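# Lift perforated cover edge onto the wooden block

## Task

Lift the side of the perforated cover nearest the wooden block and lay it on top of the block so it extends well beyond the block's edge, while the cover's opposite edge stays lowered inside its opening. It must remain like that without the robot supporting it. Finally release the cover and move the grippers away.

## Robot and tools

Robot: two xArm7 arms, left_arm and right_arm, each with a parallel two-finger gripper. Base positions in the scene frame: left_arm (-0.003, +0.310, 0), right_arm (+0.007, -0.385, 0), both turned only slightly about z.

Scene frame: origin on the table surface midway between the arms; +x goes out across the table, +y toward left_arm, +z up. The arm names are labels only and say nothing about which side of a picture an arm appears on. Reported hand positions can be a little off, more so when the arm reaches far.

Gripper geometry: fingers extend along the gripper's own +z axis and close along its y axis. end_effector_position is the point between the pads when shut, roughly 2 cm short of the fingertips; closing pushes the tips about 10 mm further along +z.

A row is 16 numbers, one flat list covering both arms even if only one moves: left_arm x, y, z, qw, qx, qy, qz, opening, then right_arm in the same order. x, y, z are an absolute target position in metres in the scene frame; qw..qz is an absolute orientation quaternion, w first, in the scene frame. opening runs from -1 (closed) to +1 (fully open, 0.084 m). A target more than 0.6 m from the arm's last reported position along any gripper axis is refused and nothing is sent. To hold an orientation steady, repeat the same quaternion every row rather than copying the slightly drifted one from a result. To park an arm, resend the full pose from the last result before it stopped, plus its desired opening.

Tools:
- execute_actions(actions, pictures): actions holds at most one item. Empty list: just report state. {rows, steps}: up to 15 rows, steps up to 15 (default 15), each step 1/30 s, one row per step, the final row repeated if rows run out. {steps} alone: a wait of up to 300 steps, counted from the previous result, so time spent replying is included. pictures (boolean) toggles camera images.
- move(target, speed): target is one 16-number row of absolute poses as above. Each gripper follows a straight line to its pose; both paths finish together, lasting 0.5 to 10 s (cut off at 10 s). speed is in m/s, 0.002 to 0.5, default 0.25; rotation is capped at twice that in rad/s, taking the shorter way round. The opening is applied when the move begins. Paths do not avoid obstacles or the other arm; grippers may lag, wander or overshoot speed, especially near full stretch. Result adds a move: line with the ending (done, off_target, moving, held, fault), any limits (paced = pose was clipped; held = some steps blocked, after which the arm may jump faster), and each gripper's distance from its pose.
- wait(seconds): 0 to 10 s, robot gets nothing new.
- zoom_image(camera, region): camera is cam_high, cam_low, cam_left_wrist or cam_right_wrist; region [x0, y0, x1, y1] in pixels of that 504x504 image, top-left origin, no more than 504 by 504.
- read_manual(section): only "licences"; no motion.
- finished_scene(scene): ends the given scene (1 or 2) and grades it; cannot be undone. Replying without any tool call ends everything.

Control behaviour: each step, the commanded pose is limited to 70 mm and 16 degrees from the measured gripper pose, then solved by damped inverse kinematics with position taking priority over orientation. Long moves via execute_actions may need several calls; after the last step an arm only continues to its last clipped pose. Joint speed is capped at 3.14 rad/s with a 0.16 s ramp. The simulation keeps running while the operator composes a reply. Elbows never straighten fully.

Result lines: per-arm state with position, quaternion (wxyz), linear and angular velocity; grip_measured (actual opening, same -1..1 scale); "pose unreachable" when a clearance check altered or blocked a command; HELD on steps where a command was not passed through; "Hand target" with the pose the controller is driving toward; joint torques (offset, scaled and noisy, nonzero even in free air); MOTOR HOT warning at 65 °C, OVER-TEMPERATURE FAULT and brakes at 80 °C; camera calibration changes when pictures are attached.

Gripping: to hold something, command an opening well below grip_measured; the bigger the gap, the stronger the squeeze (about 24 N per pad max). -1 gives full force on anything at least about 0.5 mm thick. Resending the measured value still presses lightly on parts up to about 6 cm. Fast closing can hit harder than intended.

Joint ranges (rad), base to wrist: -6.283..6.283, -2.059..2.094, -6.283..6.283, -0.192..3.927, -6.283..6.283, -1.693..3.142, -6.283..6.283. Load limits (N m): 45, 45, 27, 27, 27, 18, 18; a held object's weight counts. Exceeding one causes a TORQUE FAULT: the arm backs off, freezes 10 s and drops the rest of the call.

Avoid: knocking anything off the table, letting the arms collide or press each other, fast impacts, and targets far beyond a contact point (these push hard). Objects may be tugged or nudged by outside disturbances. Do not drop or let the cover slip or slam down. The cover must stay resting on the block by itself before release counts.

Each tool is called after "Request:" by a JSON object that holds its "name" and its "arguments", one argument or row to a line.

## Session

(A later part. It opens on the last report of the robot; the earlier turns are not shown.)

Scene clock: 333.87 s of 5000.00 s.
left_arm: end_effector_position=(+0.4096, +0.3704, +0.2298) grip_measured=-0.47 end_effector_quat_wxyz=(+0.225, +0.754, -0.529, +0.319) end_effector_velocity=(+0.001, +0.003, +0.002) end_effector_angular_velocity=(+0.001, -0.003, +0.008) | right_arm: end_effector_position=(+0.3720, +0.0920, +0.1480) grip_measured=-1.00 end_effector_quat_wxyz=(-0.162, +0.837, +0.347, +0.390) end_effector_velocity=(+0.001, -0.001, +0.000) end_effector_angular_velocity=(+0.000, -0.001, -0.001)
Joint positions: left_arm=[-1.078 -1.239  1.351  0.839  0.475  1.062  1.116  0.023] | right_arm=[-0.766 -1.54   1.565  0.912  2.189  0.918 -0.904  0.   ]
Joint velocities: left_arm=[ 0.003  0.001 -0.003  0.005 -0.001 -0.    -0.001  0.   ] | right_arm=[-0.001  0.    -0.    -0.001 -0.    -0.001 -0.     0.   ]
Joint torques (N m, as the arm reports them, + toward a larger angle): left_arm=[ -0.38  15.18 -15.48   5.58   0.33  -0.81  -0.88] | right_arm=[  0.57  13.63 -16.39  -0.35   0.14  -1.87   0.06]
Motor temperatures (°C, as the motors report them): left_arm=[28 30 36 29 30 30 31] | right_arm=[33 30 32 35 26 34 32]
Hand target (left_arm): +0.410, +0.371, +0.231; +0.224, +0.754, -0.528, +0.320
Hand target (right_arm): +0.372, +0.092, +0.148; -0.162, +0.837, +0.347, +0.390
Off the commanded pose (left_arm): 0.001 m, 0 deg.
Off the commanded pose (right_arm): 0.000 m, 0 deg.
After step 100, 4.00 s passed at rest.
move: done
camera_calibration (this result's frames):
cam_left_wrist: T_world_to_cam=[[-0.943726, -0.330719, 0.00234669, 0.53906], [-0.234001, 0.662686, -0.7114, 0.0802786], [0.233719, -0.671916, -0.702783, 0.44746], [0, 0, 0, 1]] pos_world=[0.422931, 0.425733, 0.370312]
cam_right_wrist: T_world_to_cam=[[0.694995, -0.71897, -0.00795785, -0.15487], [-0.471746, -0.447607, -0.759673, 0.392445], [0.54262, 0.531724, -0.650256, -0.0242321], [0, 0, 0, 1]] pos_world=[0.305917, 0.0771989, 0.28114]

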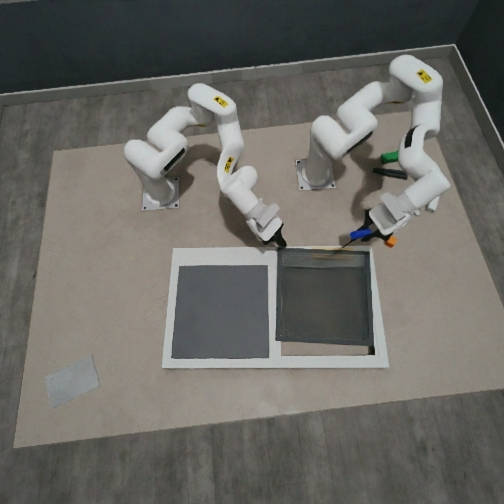

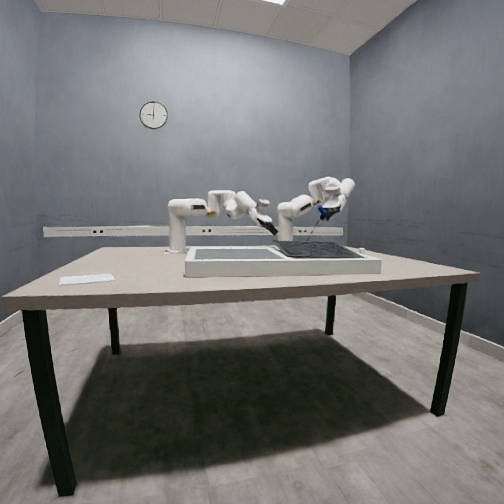

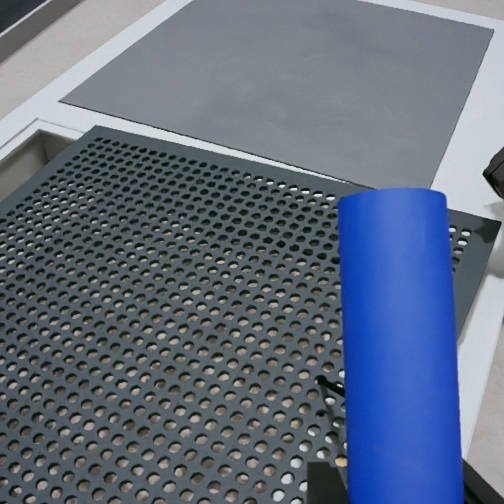

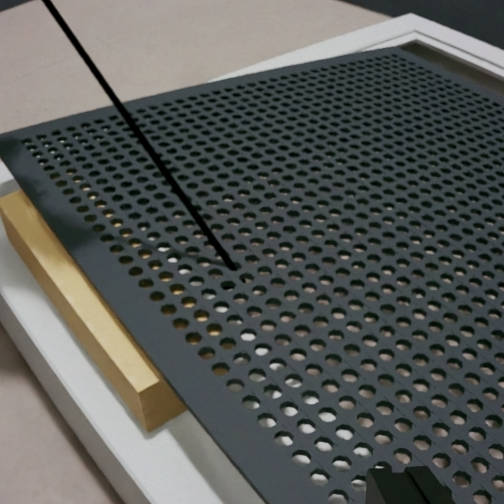

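Request:
{"name": "move", "arguments": {
  "target": [0.4101,0.3737,0.2342,0.22411,0.75403,-0.52798,0.32007,-1, 0.372,0.092,0.148,-0.1617,0.8373,0.3468,0.3904,-1],
  "speed": 0.008
}}

Request:
{"name": "zoom_image", "arguments": {
  "camera": "cam_right_wrist",
  "region": [175, 190, 305, 320]
}}

Request:
{"name": "zoom_image", "arguments": {
  "camera": "cam_left_wrist",
  "region": [245, 320, 365, 440]
}}

Scene clock: 346.90 s of 5000.00 s.
left_arm: end_effector_position=(+0.4101, +0.3737, +0.2342) grip_measured=-0.47 end_effector_quat_wxyz=(+0.224, +0.754, -0.528, +0.320) end_effector_velocity=(-0.000, -0.001, +0.000) end_effector_angular_velocity=(+0.001, -0.000, -0.002) | right_arm: end_effector_position=(+0.3720, +0.0920, +0.1480) grip_measured=-1.00 end_effector_quat_wxyz=(-0.162, +0.837, +0.347, +0.390) end_effector_velocity=(-0.000, -0.000, -0.001) end_effector_angular_velocity=(-0.001, +0.000, +0.000)
Joint positions: left_arm=[-1.076 -1.239  1.343  0.849  0.47   1.072  1.116  0.023] | right_arm=[-0.766 -1.54   1.565  0.912  2.189  0.918 -0.904  0.   ]
Joint velocities: left_arm=[-0.001  0.    -0.001  0.    -0.     0.001  0.001 -0.   ] | right_arm=[ 0.    -0.001  0.001  0.    -0.     0.    -0.     0.   ]
Joint torques (N m, as the arm reports them, + toward a larger angle): left_arm=[ -0.64  15.28 -15.47   5.63   0.31  -1.16  -0.79] | right_arm=[  0.55  13.52 -16.65  -0.4    0.19  -1.99   0.14]
Motor temperatures (°C, as the motors report them): left_arm=[28 30 37 29 30 30 31] | right_arm=[33 30 32 35 26 34 32]
Hand target (left_arm): +0.410, +0.374, +0.234; +0.224, +0.754, -0.528, +0.320
Hand target (right_arm): +0.372, +0.092, +0.148; -0.162, +0.837, +0.347, +0.390
Off the commanded pose (left_arm): 0.000 m, 0 deg.
Off the commanded pose (right_arm): 0.000 m, 0 deg.
After step 90, 9.27 s passed at rest.
move: done
camera_calibration (this result's frames):
cam_left_wrist: T_world_to_cam=[[-0.942855, -0.333203, 0.000427883, 0.541562], [-0.234323, 0.662142, -0.711801, 0.0817213], [0.236891, -0.671225, -0.702381, 0.450961], [0, 0, 0, 1]] pos_world=[0.422935, 0.429036, 0.374684]
cam_right_wrist: T_world_to_cam=[[0.694996, -0.71897, -0.00795804, -0.15487], [-0.471746, -0.447607, -0.759673, 0.392445], [0.54262, 0.531724, -0.650256, -0.0242321], [0, 0, 0, 1]] pos_world=[0.305917, 0.077199, 0.28114]

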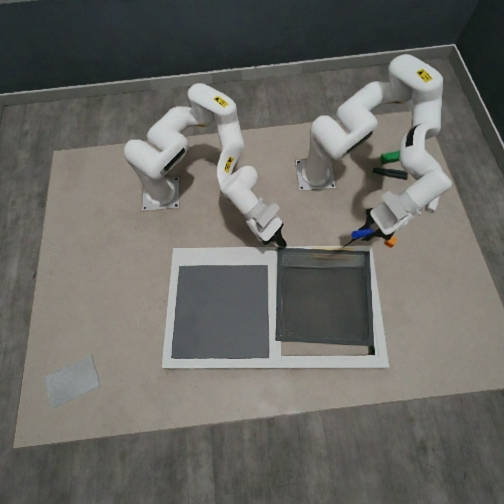

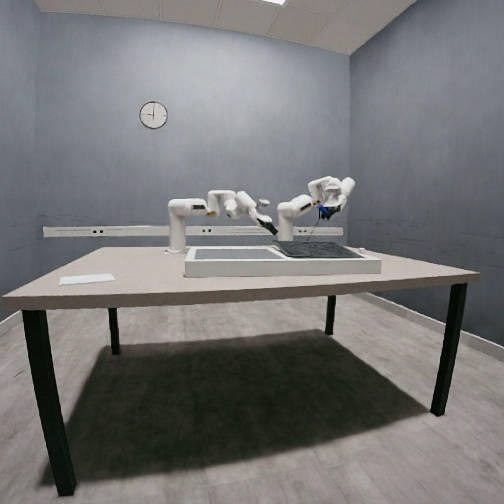

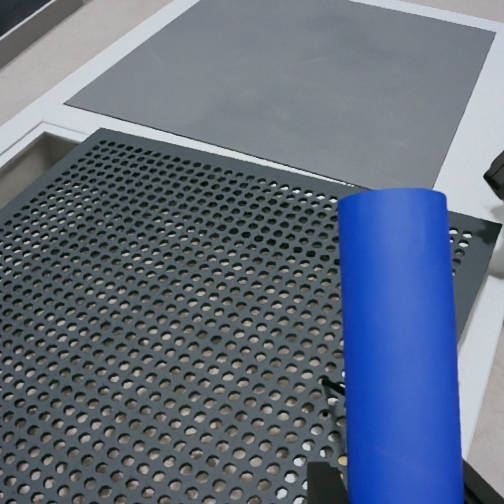

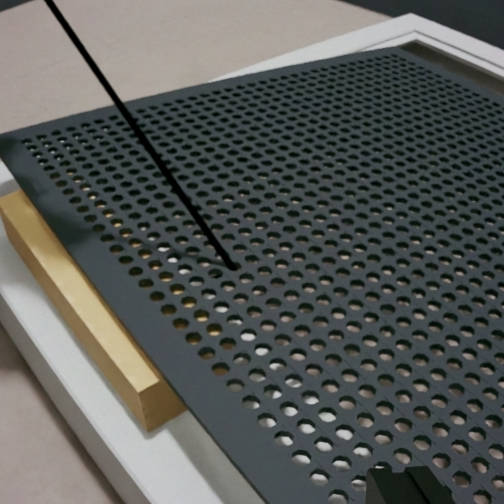

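Region (175, 190, 305, 320) of cam_right_wrist's 504x504 image, scaled by 3.877, with more detail than that image has.

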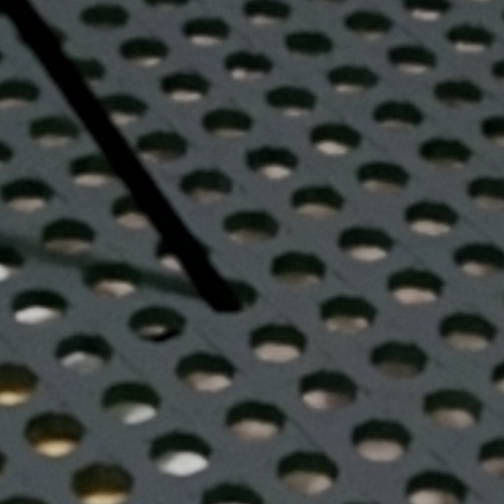

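Region (245, 320, 365, 440) of cam_left_wrist's 504x504 image, scaled by 4.200, with more detail than that image has.

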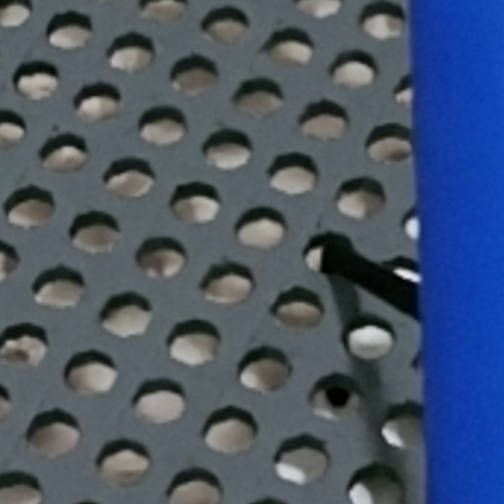

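Request:
{"name": "move", "arguments": {
  "target": [0.40561,0.38605,0.22315,0.24693,0.73936,-0.51771,0.35265,-1, 0.372,0.092,0.148,-0.1617,0.8373,0.3468,0.3904,-1],
  "speed": 0.02
}}

Request:
{"name": "zoom_image", "arguments": {
  "camera": "cam_right_wrist",
  "region": [175, 190, 305, 320]
}}

Request:
{"name": "zoom_image", "arguments": {
  "camera": "cam_left_wrist",
  "region": [245, 320, 365, 440]
}}

Scene clock: 355.17 s of 5000.00 s.
left_arm: end_effector_position=(+0.4055, +0.3857, +0.2230) grip_measured=-0.47 end_effector_quat_wxyz=(+0.247, +0.739, -0.518, +0.352) end_effector_velocity=(+0.000, +0.000, +0.000) end_effector_angular_velocity=(-0.001, -0.002, +0.000) | right_arm: end_effector_position=(+0.3720, +0.0920, +0.1480) grip_measured=-1.00 end_effector_quat_wxyz=(-0.162, +0.837, +0.347, +0.390) end_effector_velocity=(-0.000, +0.000, +0.000) end_effector_angular_velocity=(+0.001, +0.000, +0.000)
Joint positions: left_arm=[-1.047 -1.314  1.396  0.845  0.462  1.07   1.181  0.023] | right_arm=[-0.766 -1.54   1.565  0.912  2.189  0.918 -0.904  0.   ]
Joint velocities: left_arm=[ 0.001 -0.001 -0.     0.    -0.     0.     0.002 -0.   ] | right_arm=[ 0.001  0.001 -0.    -0.    -0.    -0.     0.     0.   ]
Joint torques (N m, as the arm reports them, + toward a larger angle): left_arm=[  0.52  16.22 -16.72   5.65   0.22  -1.34  -0.81] | right_arm=[  0.06  13.8  -16.21  -0.44   0.36  -1.95   0.04]
Motor temperatures (°C, as the motors report them): left_arm=[28 30 37 29 30 30 31] | right_arm=[33 30 32 35 26 34 32]
Hand target (left_arm): +0.406, +0.386, +0.223; +0.247, +0.739, -0.518, +0.353
Hand target (right_arm): +0.372, +0.092, +0.148; -0.162, +0.837, +0.347, +0.390
Off the commanded pose (left_arm): 0.000 m, 0 deg.
Off the commanded pose (right_arm): 0.000 m, 0 deg.
After step 90, 2.87 s passed at rest.
move: done
camera_calibration (this result's frames):
cam_left_wrist: T_world_to_cam=[[-0.943079, -0.33257, -0.000200236, 0.541191], [-0.211985, 0.601596, -0.770159, 0.0920435], [0.256252, -0.726278, -0.637852, 0.451209], [0, 0, 0, 1]] pos_world=[0.414274, 0.452313, 0.358801]
cam_right_wrist: T_world_to_cam=[[0.694995, -0.71897, -0.00795791, -0.15487], [-0.471746, -0.447607, -0.759673, 0.392445], [0.54262, 0.531724, -0.650256, -0.0242321], [0, 0, 0, 1]] pos_world=[0.305917, 0.0771989, 0.28114]

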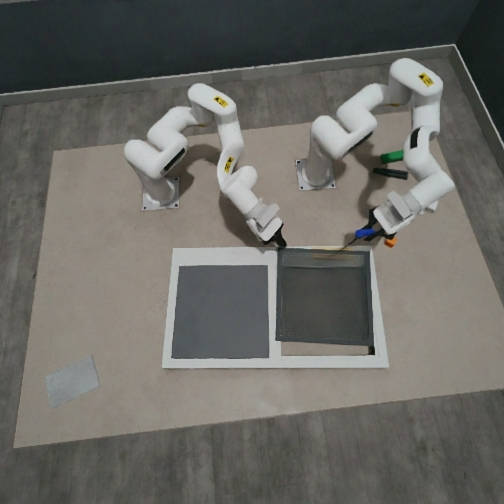

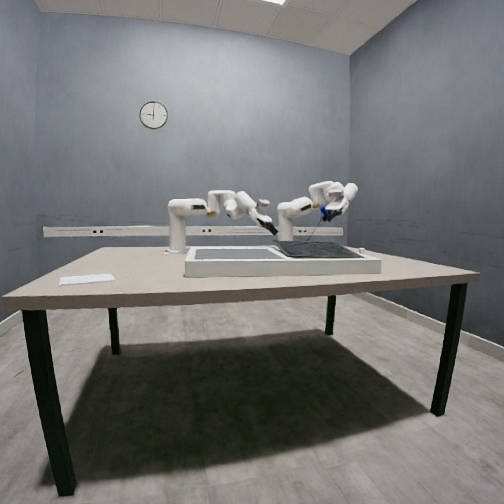

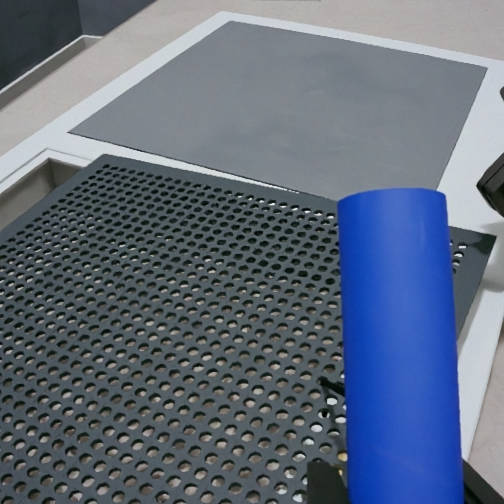

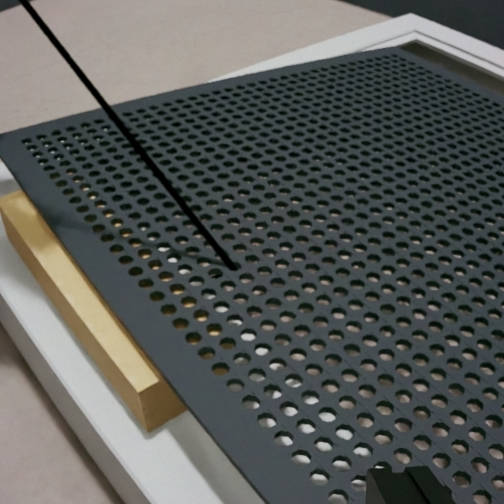

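Region (175, 190, 305, 320) of cam_right_wrist's 504x504 image, scaled by 3.877, with more detail than that image has.

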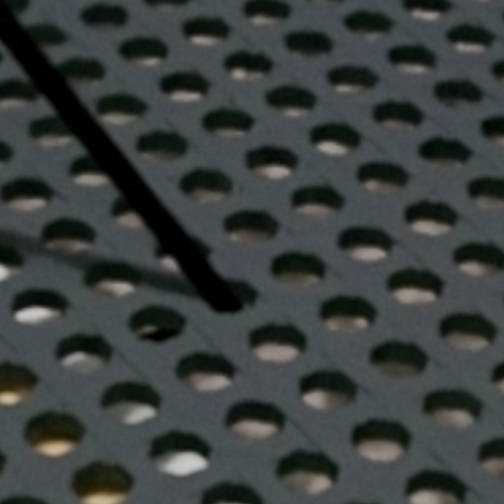

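Region (245, 320, 365, 440) of cam_left_wrist's 504x504 image, scaled by 4.200, with more detail than that image has.

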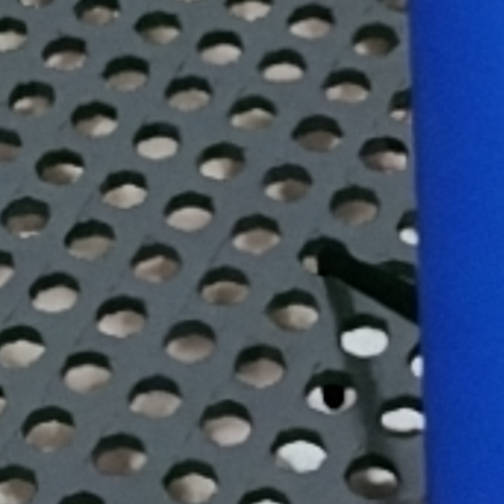

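Request:
{"name": "move", "arguments": {
  "target": [0.40708,0.38552,0.22395,0.24693,0.73936,-0.51771,0.35265,-1, 0.372,0.092,0.148,-0.1617,0.8373,0.3468,0.3904,-1],
  "speed": 0.005
}}

Request:
{"name": "zoom_image", "arguments": {
  "camera": "cam_right_wrist",
  "region": [200, 235, 265, 300]
}}

Request:
{"name": "zoom_image", "arguments": {
  "camera": "cam_left_wrist",
  "region": [290, 350, 350, 410]
}}

Scene clock: 362.13 s of 5000.00 s.
left_arm: end_effector_position=(+0.4072, +0.3858, +0.2241) grip_measured=-0.47 end_effector_quat_wxyz=(+0.247, +0.739, -0.518, +0.353) end_effector_velocity=(+0.000, -0.000, +0.000) end_effector_angular_velocity=(-0.000, -0.001, -0.001) | right_arm: end_effector_position=(+0.3720, +0.0920, +0.1480) grip_measured=-1.00 end_effector_quat_wxyz=(-0.162, +0.837, +0.347, +0.390) end_effector_velocity=(+0.000, +0.000, +0.000) end_effector_angular_velocity=(+0.001, -0.001, +0.000)
Joint positions: left_arm=[-1.052 -1.313  1.396  0.85   0.461  1.069  1.179  0.023] | right_arm=[-0.766 -1.54   1.565  0.912  2.189  0.918 -0.904  0.   ]
Joint velocities: left_arm=[-0.001 -0.    -0.     0.    -0.    -0.     0.     0.   ] | right_arm=[-0.    -0.001 -0.001  0.     0.001  0.    -0.     0.   ]
Joint torques (N m, as the arm reports them, + toward a larger angle): left_arm=[ -0.66  16.15 -16.26   4.72   0.28  -1.32  -0.82] | right_arm=[ -0.1   13.7  -16.46  -0.62   0.27  -2.07   0.03]
Motor temperatures (°C, as the motors report them): left_arm=[28 30 37 29 30 30 31] | right_arm=[33 30 32 35 26 34 32]
Hand target (left_arm): +0.407, +0.386, +0.224; +0.247, +0.739, -0.518, +0.353
Hand target (right_arm): +0.372, +0.092, +0.148; -0.162, +0.837, +0.347, +0.390
Off the commanded pose (left_arm): 0.000 m, 0 deg.
Off the commanded pose (right_arm): 0.000 m, 0 deg.
After step 90, 3.27 s passed at rest.
move: done
camera_calibration (this result's frames):
cam_left_wrist: T_world_to_cam=[[-0.942686, -0.33368, -0.000671831, 0.543194], [-0.212278, 0.601261, -0.77034, 0.0934781], [0.257451, -0.726046, -0.637633, 0.450907], [0, 0, 0, 1]] pos_world=[0.415818, 0.452427, 0.359888]
cam_right_wrist: T_world_to_cam=[[0.694996, -0.71897, -0.00795804, -0.15487], [-0.471746, -0.447607, -0.759673, 0.392445], [0.54262, 0.531724, -0.650256, -0.0242321], [0, 0, 0, 1]] pos_world=[0.305917, 0.077199, 0.28114]

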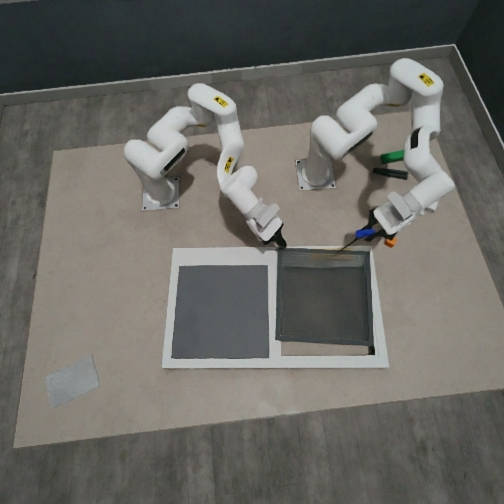

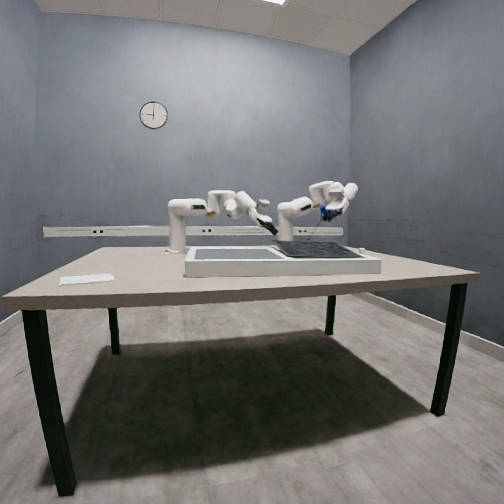

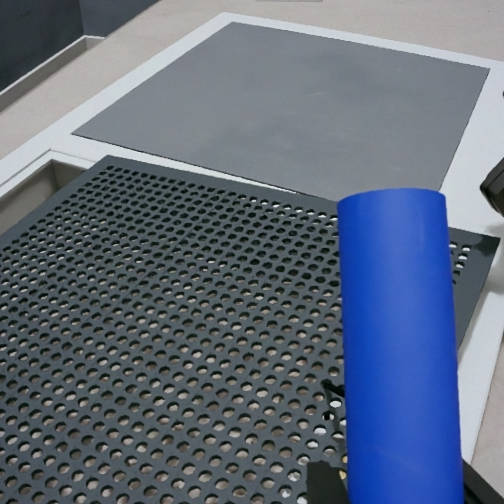

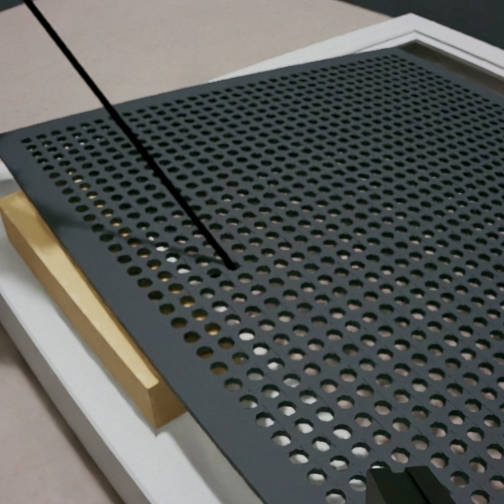

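Region (200, 235, 265, 300) of cam_right_wrist's 504x504 image, scaled by 7.754, with more detail than that image has.

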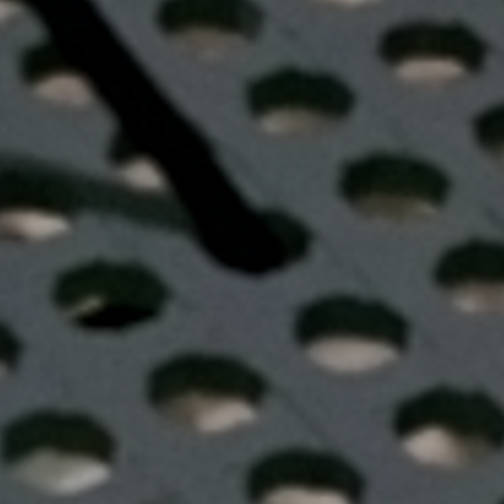

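Region (290, 350, 350, 410) of cam_left_wrist's 504x504 image, scaled by 8.400, with more detail than that image has.

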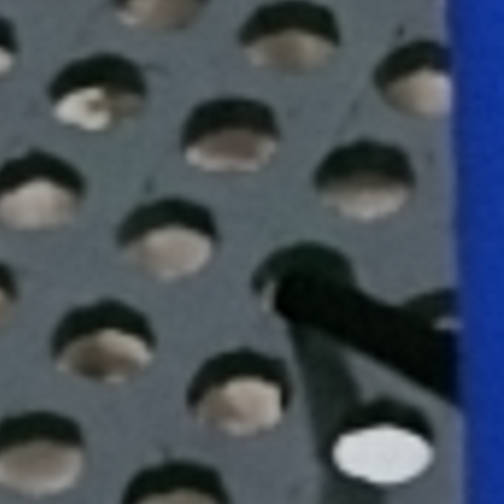

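Request:
{"name": "move", "arguments": {
  "target": [0.40830,0.38216,0.23088,0.23786,0.74540,-0.52193,0.33970,-1, 0.372,0.092,0.148,-0.1617,0.8373,0.3468,0.3904,-1],
  "speed": 0.01
}}

Request:
{"name": "zoom_image", "arguments": {
  "camera": "cam_right_wrist",
  "region": [200, 235, 265, 300]
}}

Request:
{"name": "zoom_image", "arguments": {
  "camera": "cam_left_wrist",
  "region": [290, 350, 350, 410]
}}

Scene clock: 370.30 s of 5000.00 s.
left_arm: end_effector_position=(+0.4083, +0.3822, +0.2308) grip_measured=-0.47 end_effector_quat_wxyz=(+0.238, +0.745, -0.522, +0.340) end_effector_velocity=(-0.000, +0.000, +0.000) end_effector_angular_velocity=(+0.000, +0.000, +0.000) | right_arm: end_effector_position=(+0.3720, +0.0920, +0.1480) grip_measured=-1.00 end_effector_quat_wxyz=(-0.162, +0.837, +0.347, +0.390) end_effector_velocity=(+0.000, -0.000, -0.000) end_effector_angular_velocity=(+0.000, +0.001, -0.001)
Joint positions: left_arm=[-1.061 -1.283  1.369  0.855  0.461  1.077  1.153  0.023] | right_arm=[-0.766 -1.54   1.565  0.912  2.189  0.918 -0.904  0.   ]
Joint velocities: left_arm=[ 0.     0.001 -0.001  0.    -0.     0.    -0.001  0.   ] | right_arm=[-0.001  0.001  0.001  0.     0.    -0.    -0.     0.   ]
Joint torques (N m, as the arm reports them, + toward a larger angle): left_arm=[  0.94  15.54 -17.07   7.12   0.07  -1.87  -0.85] | right_arm=[  0.43  13.76 -16.42  -0.54   0.12  -1.99   0.03]
Motor temperatures (°C, as the motors report them): left_arm=[28 30 37 29 30 30 31] | right_arm=[33 30 32 35 26 34 32]
Hand target (left_arm): +0.408, +0.382, +0.231; +0.238, +0.745, -0.522, +0.340
Hand target (right_arm): +0.372, +0.092, +0.148; -0.162, +0.837, +0.347, +0.390
Off the commanded pose (left_arm): 0.000 m, 0 deg.
Off the commanded pose (right_arm): 0.000 m, 0 deg.
After step 90, 3.20 s passed at rest.
move: done
camera_calibration (this result's frames):
cam_left_wrist: T_world_to_cam=[[-0.9429, -0.333075, 0.0000836369, 0.542734], [-0.221268, 0.626199, -0.747607, 0.0899952], [0.248956, -0.704937, -0.664142, 0.453848], [0, 0, 0, 1]] pos_world=[0.418669, 0.44435, 0.368655]
cam_right_wrist: T_world_to_cam=[[0.694996, -0.71897, -0.00795779, -0.15487], [-0.471746, -0.447607, -0.759673, 0.392445], [0.54262, 0.531724, -0.650256, -0.0242321], [0, 0, 0, 1]] pos_world=[0.305917, 0.077199, 0.28114]

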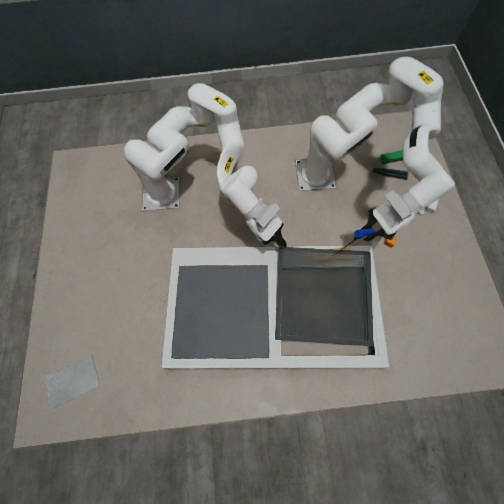

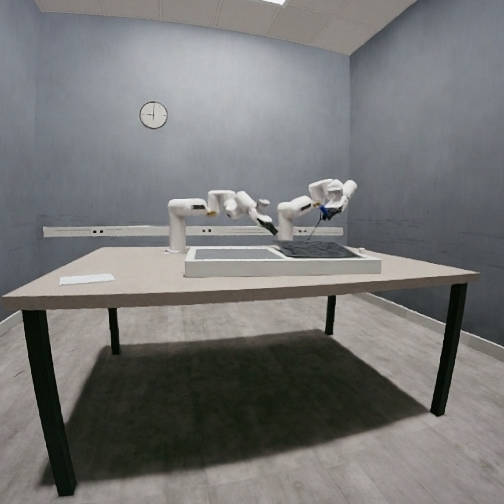

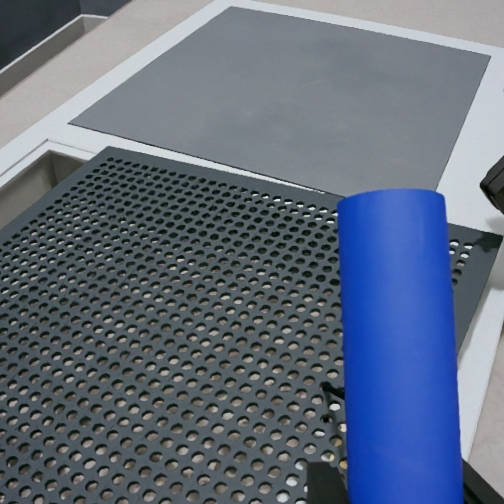

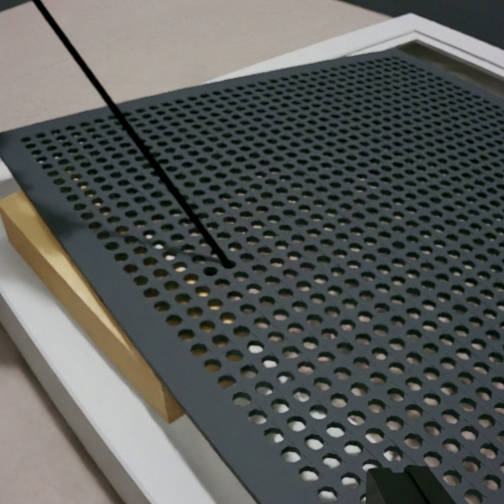

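Region (200, 235, 265, 300) of cam_right_wrist's 504x504 image, scaled by 7.754, with more detail than that image has.

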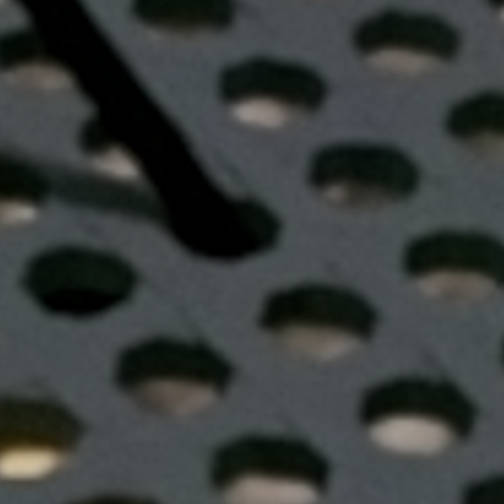

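Region (290, 350, 350, 410) of cam_left_wrist's 504x504 image, scaled by 8.400, with more detail than that image has.

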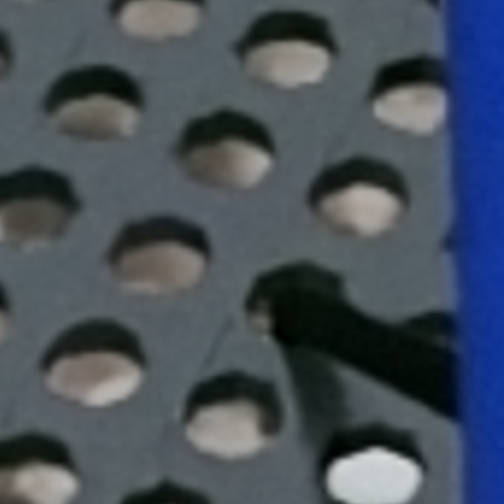

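Request:
{"name": "move", "arguments": {
  "target": [0.42240,0.34341,0.25755,0.17248,0.78124,-0.54703,0.24633,-1, 0.372,0.092,0.148,-0.1617,0.8373,0.3468,0.3904,-1],
  "speed": 0.03
}}

Request:
{"name": "zoom_image", "arguments": {
  "camera": "cam_right_wrist",
  "region": [200, 235, 265, 300]
}}

Scene clock: 386.50 s of 5000.00 s.
left_arm: end_effector_position=(+0.4224, +0.3434, +0.2575) grip_measured=-0.47 end_effector_quat_wxyz=(+0.173, +0.781, -0.547, +0.246) end_effector_velocity=(+0.000, +0.001, -0.001) end_effector_angular_velocity=(+0.000, +0.004, +0.003) | right_arm: end_effector_position=(+0.3720, +0.0920, +0.1480) grip_measured=-1.00 end_effector_quat_wxyz=(-0.162, +0.837, +0.347, +0.390) end_effector_velocity=(+0.000, -0.000, -0.001) end_effector_angular_velocity=(-0.000, +0.001, -0.000)
Joint positions: left_arm=[-1.163 -1.061  1.242  0.897  0.478  1.104  0.98   0.023] | right_arm=[-0.766 -1.54   1.565  0.912  2.189  0.918 -0.904  0.   ]
Joint velocities: left_arm=[-0.     0.002  0.002  0.002 -0.     0.002 -0.002  0.   ] | right_arm=[-0.001 -0.     0.001  0.     0.     0.    -0.     0.   ]
Joint torques (N m, as the arm reports them, + toward a larger angle): left_arm=[ -1.    12.21 -14.31   8.77   0.43  -1.68  -0.79] | right_arm=[  0.61  13.45 -16.16  -0.54   0.07  -1.93   0.12]
Motor temperatures (°C, as the motors report them): left_arm=[28 30 37 29 30 30 31] | right_arm=[33 30 32 35 26 34 32]
Hand target (left_arm): +0.422, +0.343, +0.257; +0.173, +0.781, -0.547, +0.246
Hand target (right_arm): +0.372, +0.092, +0.148; -0.162, +0.837, +0.347, +0.390
Off the commanded pose (left_arm): 0.000 m, 0 deg.
Off the commanded pose (right_arm): 0.000 m, 0 deg.
After step 90, 8.90 s passed at rest.
move: done
camera_calibration (this result's frames):
cam_left_wrist: T_world_to_cam=[[-0.942933, -0.332967, 0.00314439, 0.542338], [-0.27644, 0.777522, -0.564836, 0.0615555], [0.185627, -0.533472, -0.825197, 0.450059], [0, 0, 0, 1]] pos_world=[0.444862, 0.372814, 0.404451]
cam_right_wrist: T_world_to_cam=[[0.694996, -0.71897, -0.00795784, -0.15487], [-0.471746, -0.447607, -0.759673, 0.392445], [0.54262, 0.531724, -0.650256, -0.0242321], [0, 0, 0, 1]] pos_world=[0.305917, 0.077199, 0.28114]

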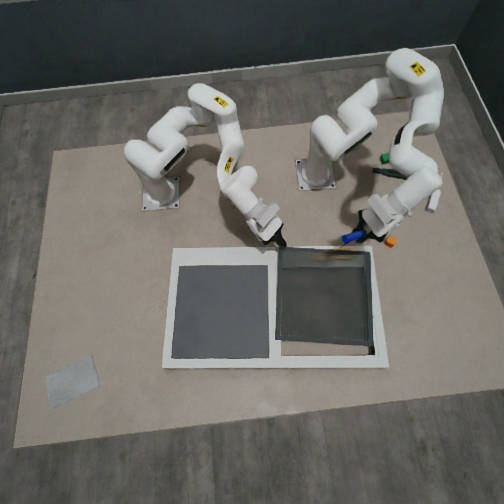

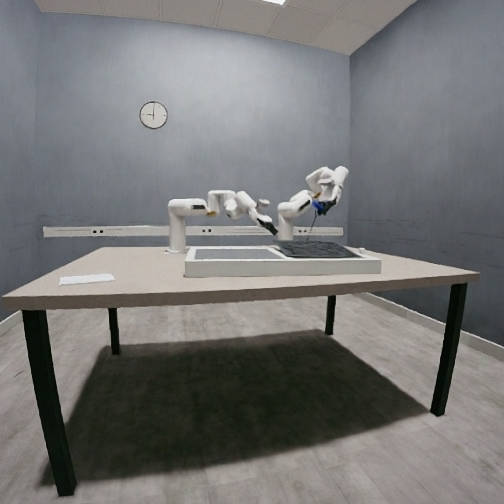

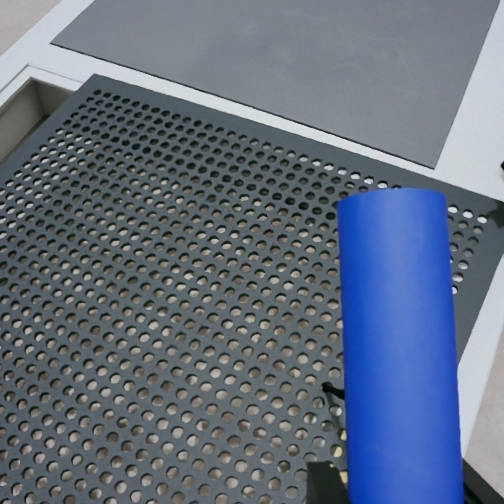

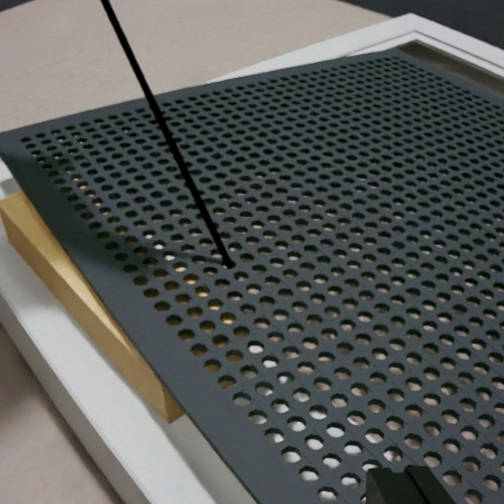

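Region (200, 235, 265, 300) of cam_right_wrist's 504x504 image, scaled by 7.754, with more detail than that image has.

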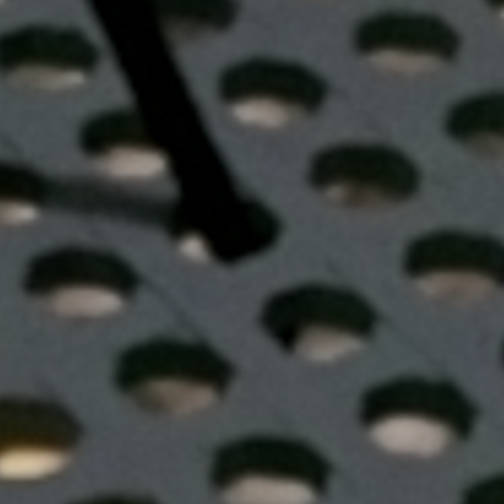

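Request:
{"name": "execute_actions", "arguments": {
  "actions": []
}}

Scene clock: 399.27 s of 5000.00 s.
left_arm: end_effector_position=(+0.4224, +0.3435, +0.2575) grip_measured=-0.47 end_effector_quat_wxyz=(+0.173, +0.781, -0.547, +0.246) end_effector_velocity=(+0.000, -0.000, +0.001) end_effector_angular_velocity=(+0.001, -0.002, -0.001) | right_arm: end_effector_position=(+0.3720, +0.0920, +0.1480) grip_measured=-1.00 end_effector_quat_wxyz=(-0.162, +0.837, +0.347, +0.390) end_effector_velocity=(+0.000, -0.000, -0.001) end_effector_angular_velocity=(-0.002, +0.000, +0.000)
Joint positions: left_arm=[-1.163 -1.061  1.242  0.897  0.478  1.104  0.979  0.023] | right_arm=[-0.766 -1.54   1.565  0.912  2.189  0.918 -0.904  0.   ]
Joint velocities: left_arm=[ 0.    -0.    -0.002 -0.     0.    -0.     0.     0.   ] | right_arm=[-0.    -0.     0.001  0.    -0.002 -0.     0.     0.   ]
Joint torques (N m, as the arm reports them, + toward a larger angle): left_arm=[ -1.06  12.41 -14.55   8.82   0.25  -1.66  -0.84] | right_arm=[  0.65  13.75 -16.44  -0.22   0.26  -2.1    0.13]
Motor temperatures (°C, as the motors report them): left_arm=[28 30 37 29 30 30 31] | right_arm=[33 30 32 35 26 34 32]
Hand target (left_arm): +0.422, +0.343, +0.257; +0.173, +0.781, -0.547, +0.246
Hand target (right_arm): +0.372, +0.092, +0.148; -0.162, +0.837, +0.347, +0.390
Off the commanded pose (left_arm): 0.000 m, 0 deg.
Off the commanded pose (right_arm): 0.000 m, 0 deg.
Steps of this call (steps 1 to 90: nothing new was sent; then 9.77 s passed at rest). Readings (end_effector_position):
1: left_arm (+0.4224, +0.3435, +0.2575) | right_arm (+0.3720, +0.0920, +0.1480)
2: left_arm (+0.4224, +0.3435, +0.2574) | right_arm (+0.3720, +0.0920, +0.1480)
4: left_arm (+0.4224, +0.3435, +0.2574) | right_arm (+0.3720, +0.0920, +0.1480)
8: left_arm (+0.4224, +0.3435, +0.2575) | right_arm (+0.3720, +0.0920, +0.1480)
90: the state above
camera_calibration (this result's frames):
cam_left_wrist: T_world_to_cam=[[-0.942899, -0.333062, 0.00317442, 0.542372], [-0.276567, 0.777578, -0.564697, 0.0615676], [0.185611, -0.533331, -0.825292, 0.450063], [0, 0, 0, 1]] pos_world=[0.444893, 0.372802, 0.404479]
cam_right_wrist: T_world_to_cam=[[0.694995, -0.71897, -0.00795799, -0.15487], [-0.471746, -0.447607, -0.759673, 0.392445], [0.54262, 0.531724, -0.650256, -0.0242321], [0, 0, 0, 1]] pos_world=[0.305917, 0.0771989, 0.28114]

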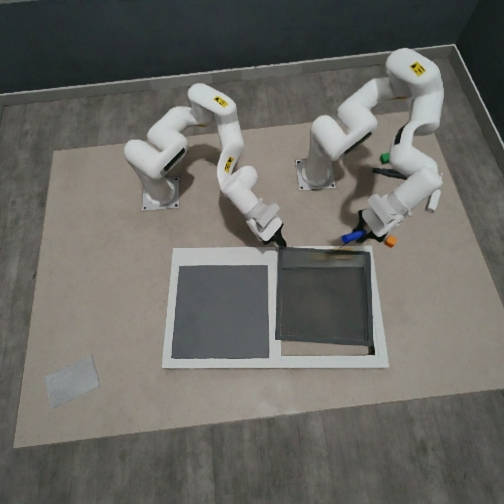

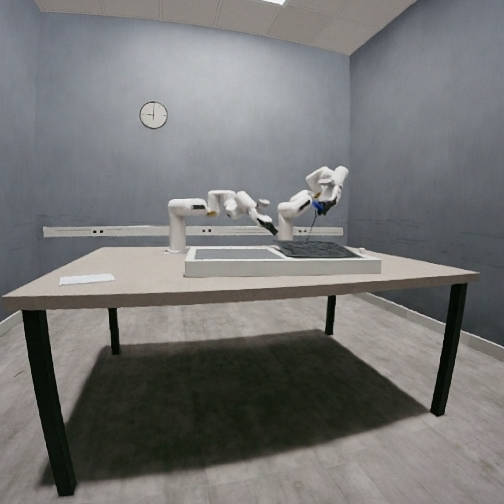

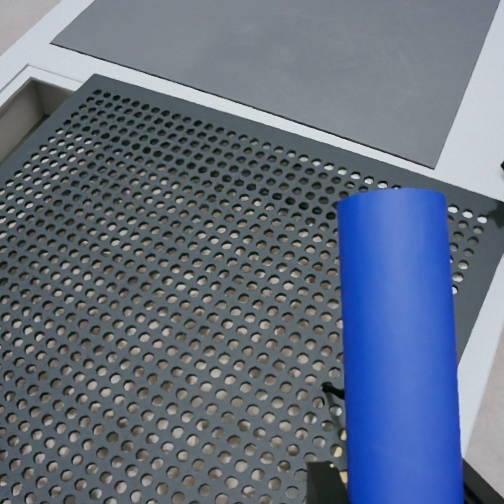

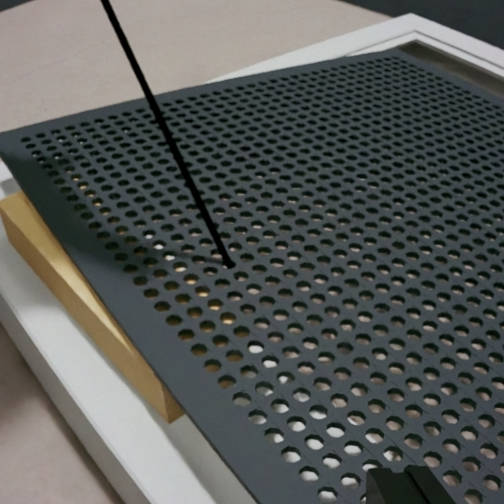

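Request:
{"name": "move", "arguments": {
  "target": [0.45068,0.26570,0.28774,0.04999,0.81603,-0.57139,0.07140,-1,0.372,0.092,0.148,-0.1617,0.8373,0.3468,0.3904,-1],
  "speed": 0.03
}}

Request:
{"name": "zoom_image", "arguments": {
  "camera": "cam_high",
  "region": [260, 230, 400, 370]
}}

Scene clock: 413.87 s of 5000.00 s.
left_arm: end_effector_position=(+0.4507, +0.2657, +0.2875) grip_measured=-0.47 end_effector_quat_wxyz=(+0.051, +0.816, -0.572, +0.071) end_effector_velocity=(+0.001, +0.003, -0.001) end_effector_angular_velocity=(+0.001, +0.005, +0.007) | right_arm: end_effector_position=(+0.3720, +0.0920, +0.1480) grip_measured=-1.00 end_effector_quat_wxyz=(-0.162, +0.837, +0.347, +0.390) end_effector_velocity=(-0.000, +0.000, -0.000) end_effector_angular_velocity=(-0.001, -0.000, +0.001)
Joint positions: left_arm=[-1.48  -0.613  1.223  1.143  0.456  1.282  0.762  0.023] | right_arm=[-0.766 -1.54   1.565  0.912  2.189  0.918 -0.904  0.   ]
Joint velocities: left_arm=[-0.001  0.002  0.008  0.005 -0.001  0.003  0.    -0.   ] | right_arm=[-0.    -0.001  0.001  0.001 -0.     0.    -0.     0.   ]
Joint torques (N m, as the arm reports them, + toward a larger angle): left_arm=[ -0.89   6.39 -10.2   13.46   0.61  -1.75  -0.75] | right_arm=[  0.4   13.73 -16.22  -0.32   0.32  -1.94   0.12]
Motor temperatures (°C, as the motors report them): left_arm=[28 30 37 29 30 30 31] | right_arm=[33 30 32 35 26 34 32]
Hand target (left_arm): +0.451, +0.266, +0.288; +0.051, +0.816, -0.571, +0.071
Hand target (right_arm): +0.372, +0.092, +0.148; -0.162, +0.837, +0.347, +0.390
Off the commanded pose (left_arm): 0.000 m, 0 deg.
Off the commanded pose (right_arm): 0.000 m, 0 deg.
After step 90, 4.10 s passed at rest.
move: done
camera_calibration (this result's frames):
cam_left_wrist: T_world_to_cam=[[-0.942326, -0.334598, 0.00808079, 0.541803], [-0.331365, 0.929279, -0.163212, 0.0157676], [0.0471011, -0.156477, -0.986558, 0.436796], [0, 0, 0, 1]] pos_world=[0.495206, 0.234982, 0.42912]
cam_right_wrist: T_world_to_cam=[[0.694996, -0.71897, -0.00795796, -0.15487], [-0.471746, -0.447607, -0.759673, 0.392445], [0.54262, 0.531724, -0.650256, -0.0242321], [0, 0, 0, 1]] pos_world=[0.305917, 0.077199, 0.28114]

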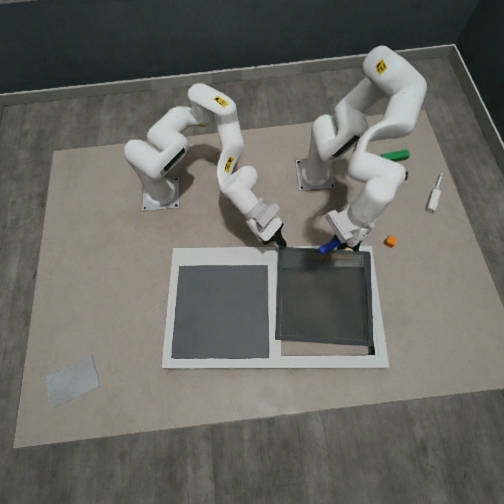

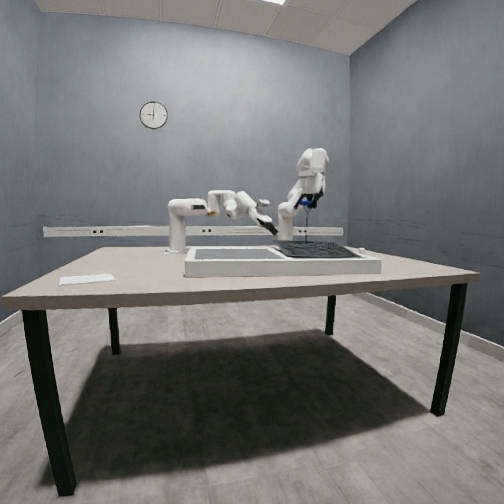

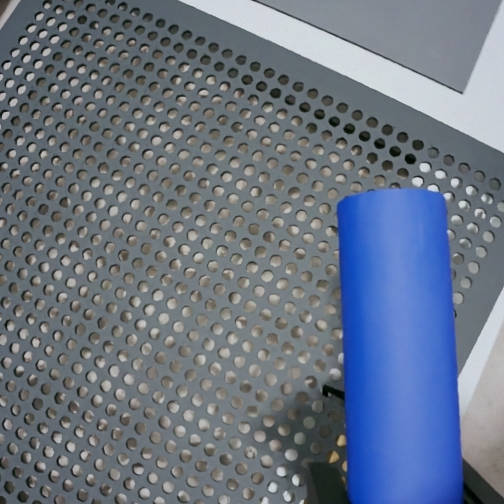

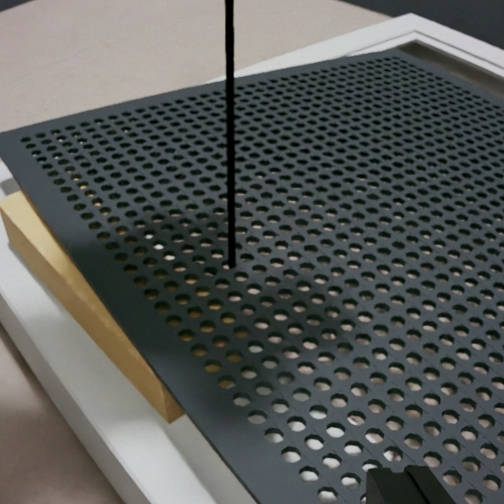

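Region (260, 230, 400, 370) of cam_high's 504x504 image, scaled by 3.600, with more detail than that image has.

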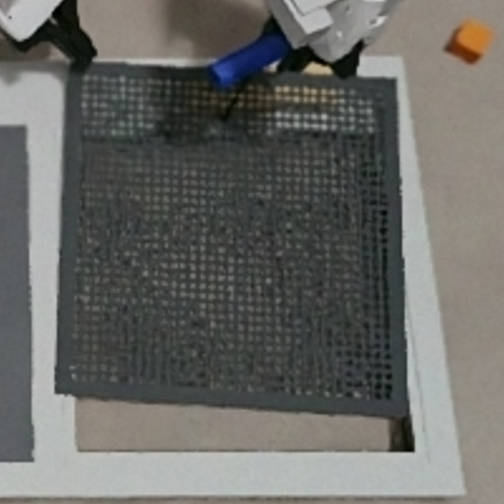

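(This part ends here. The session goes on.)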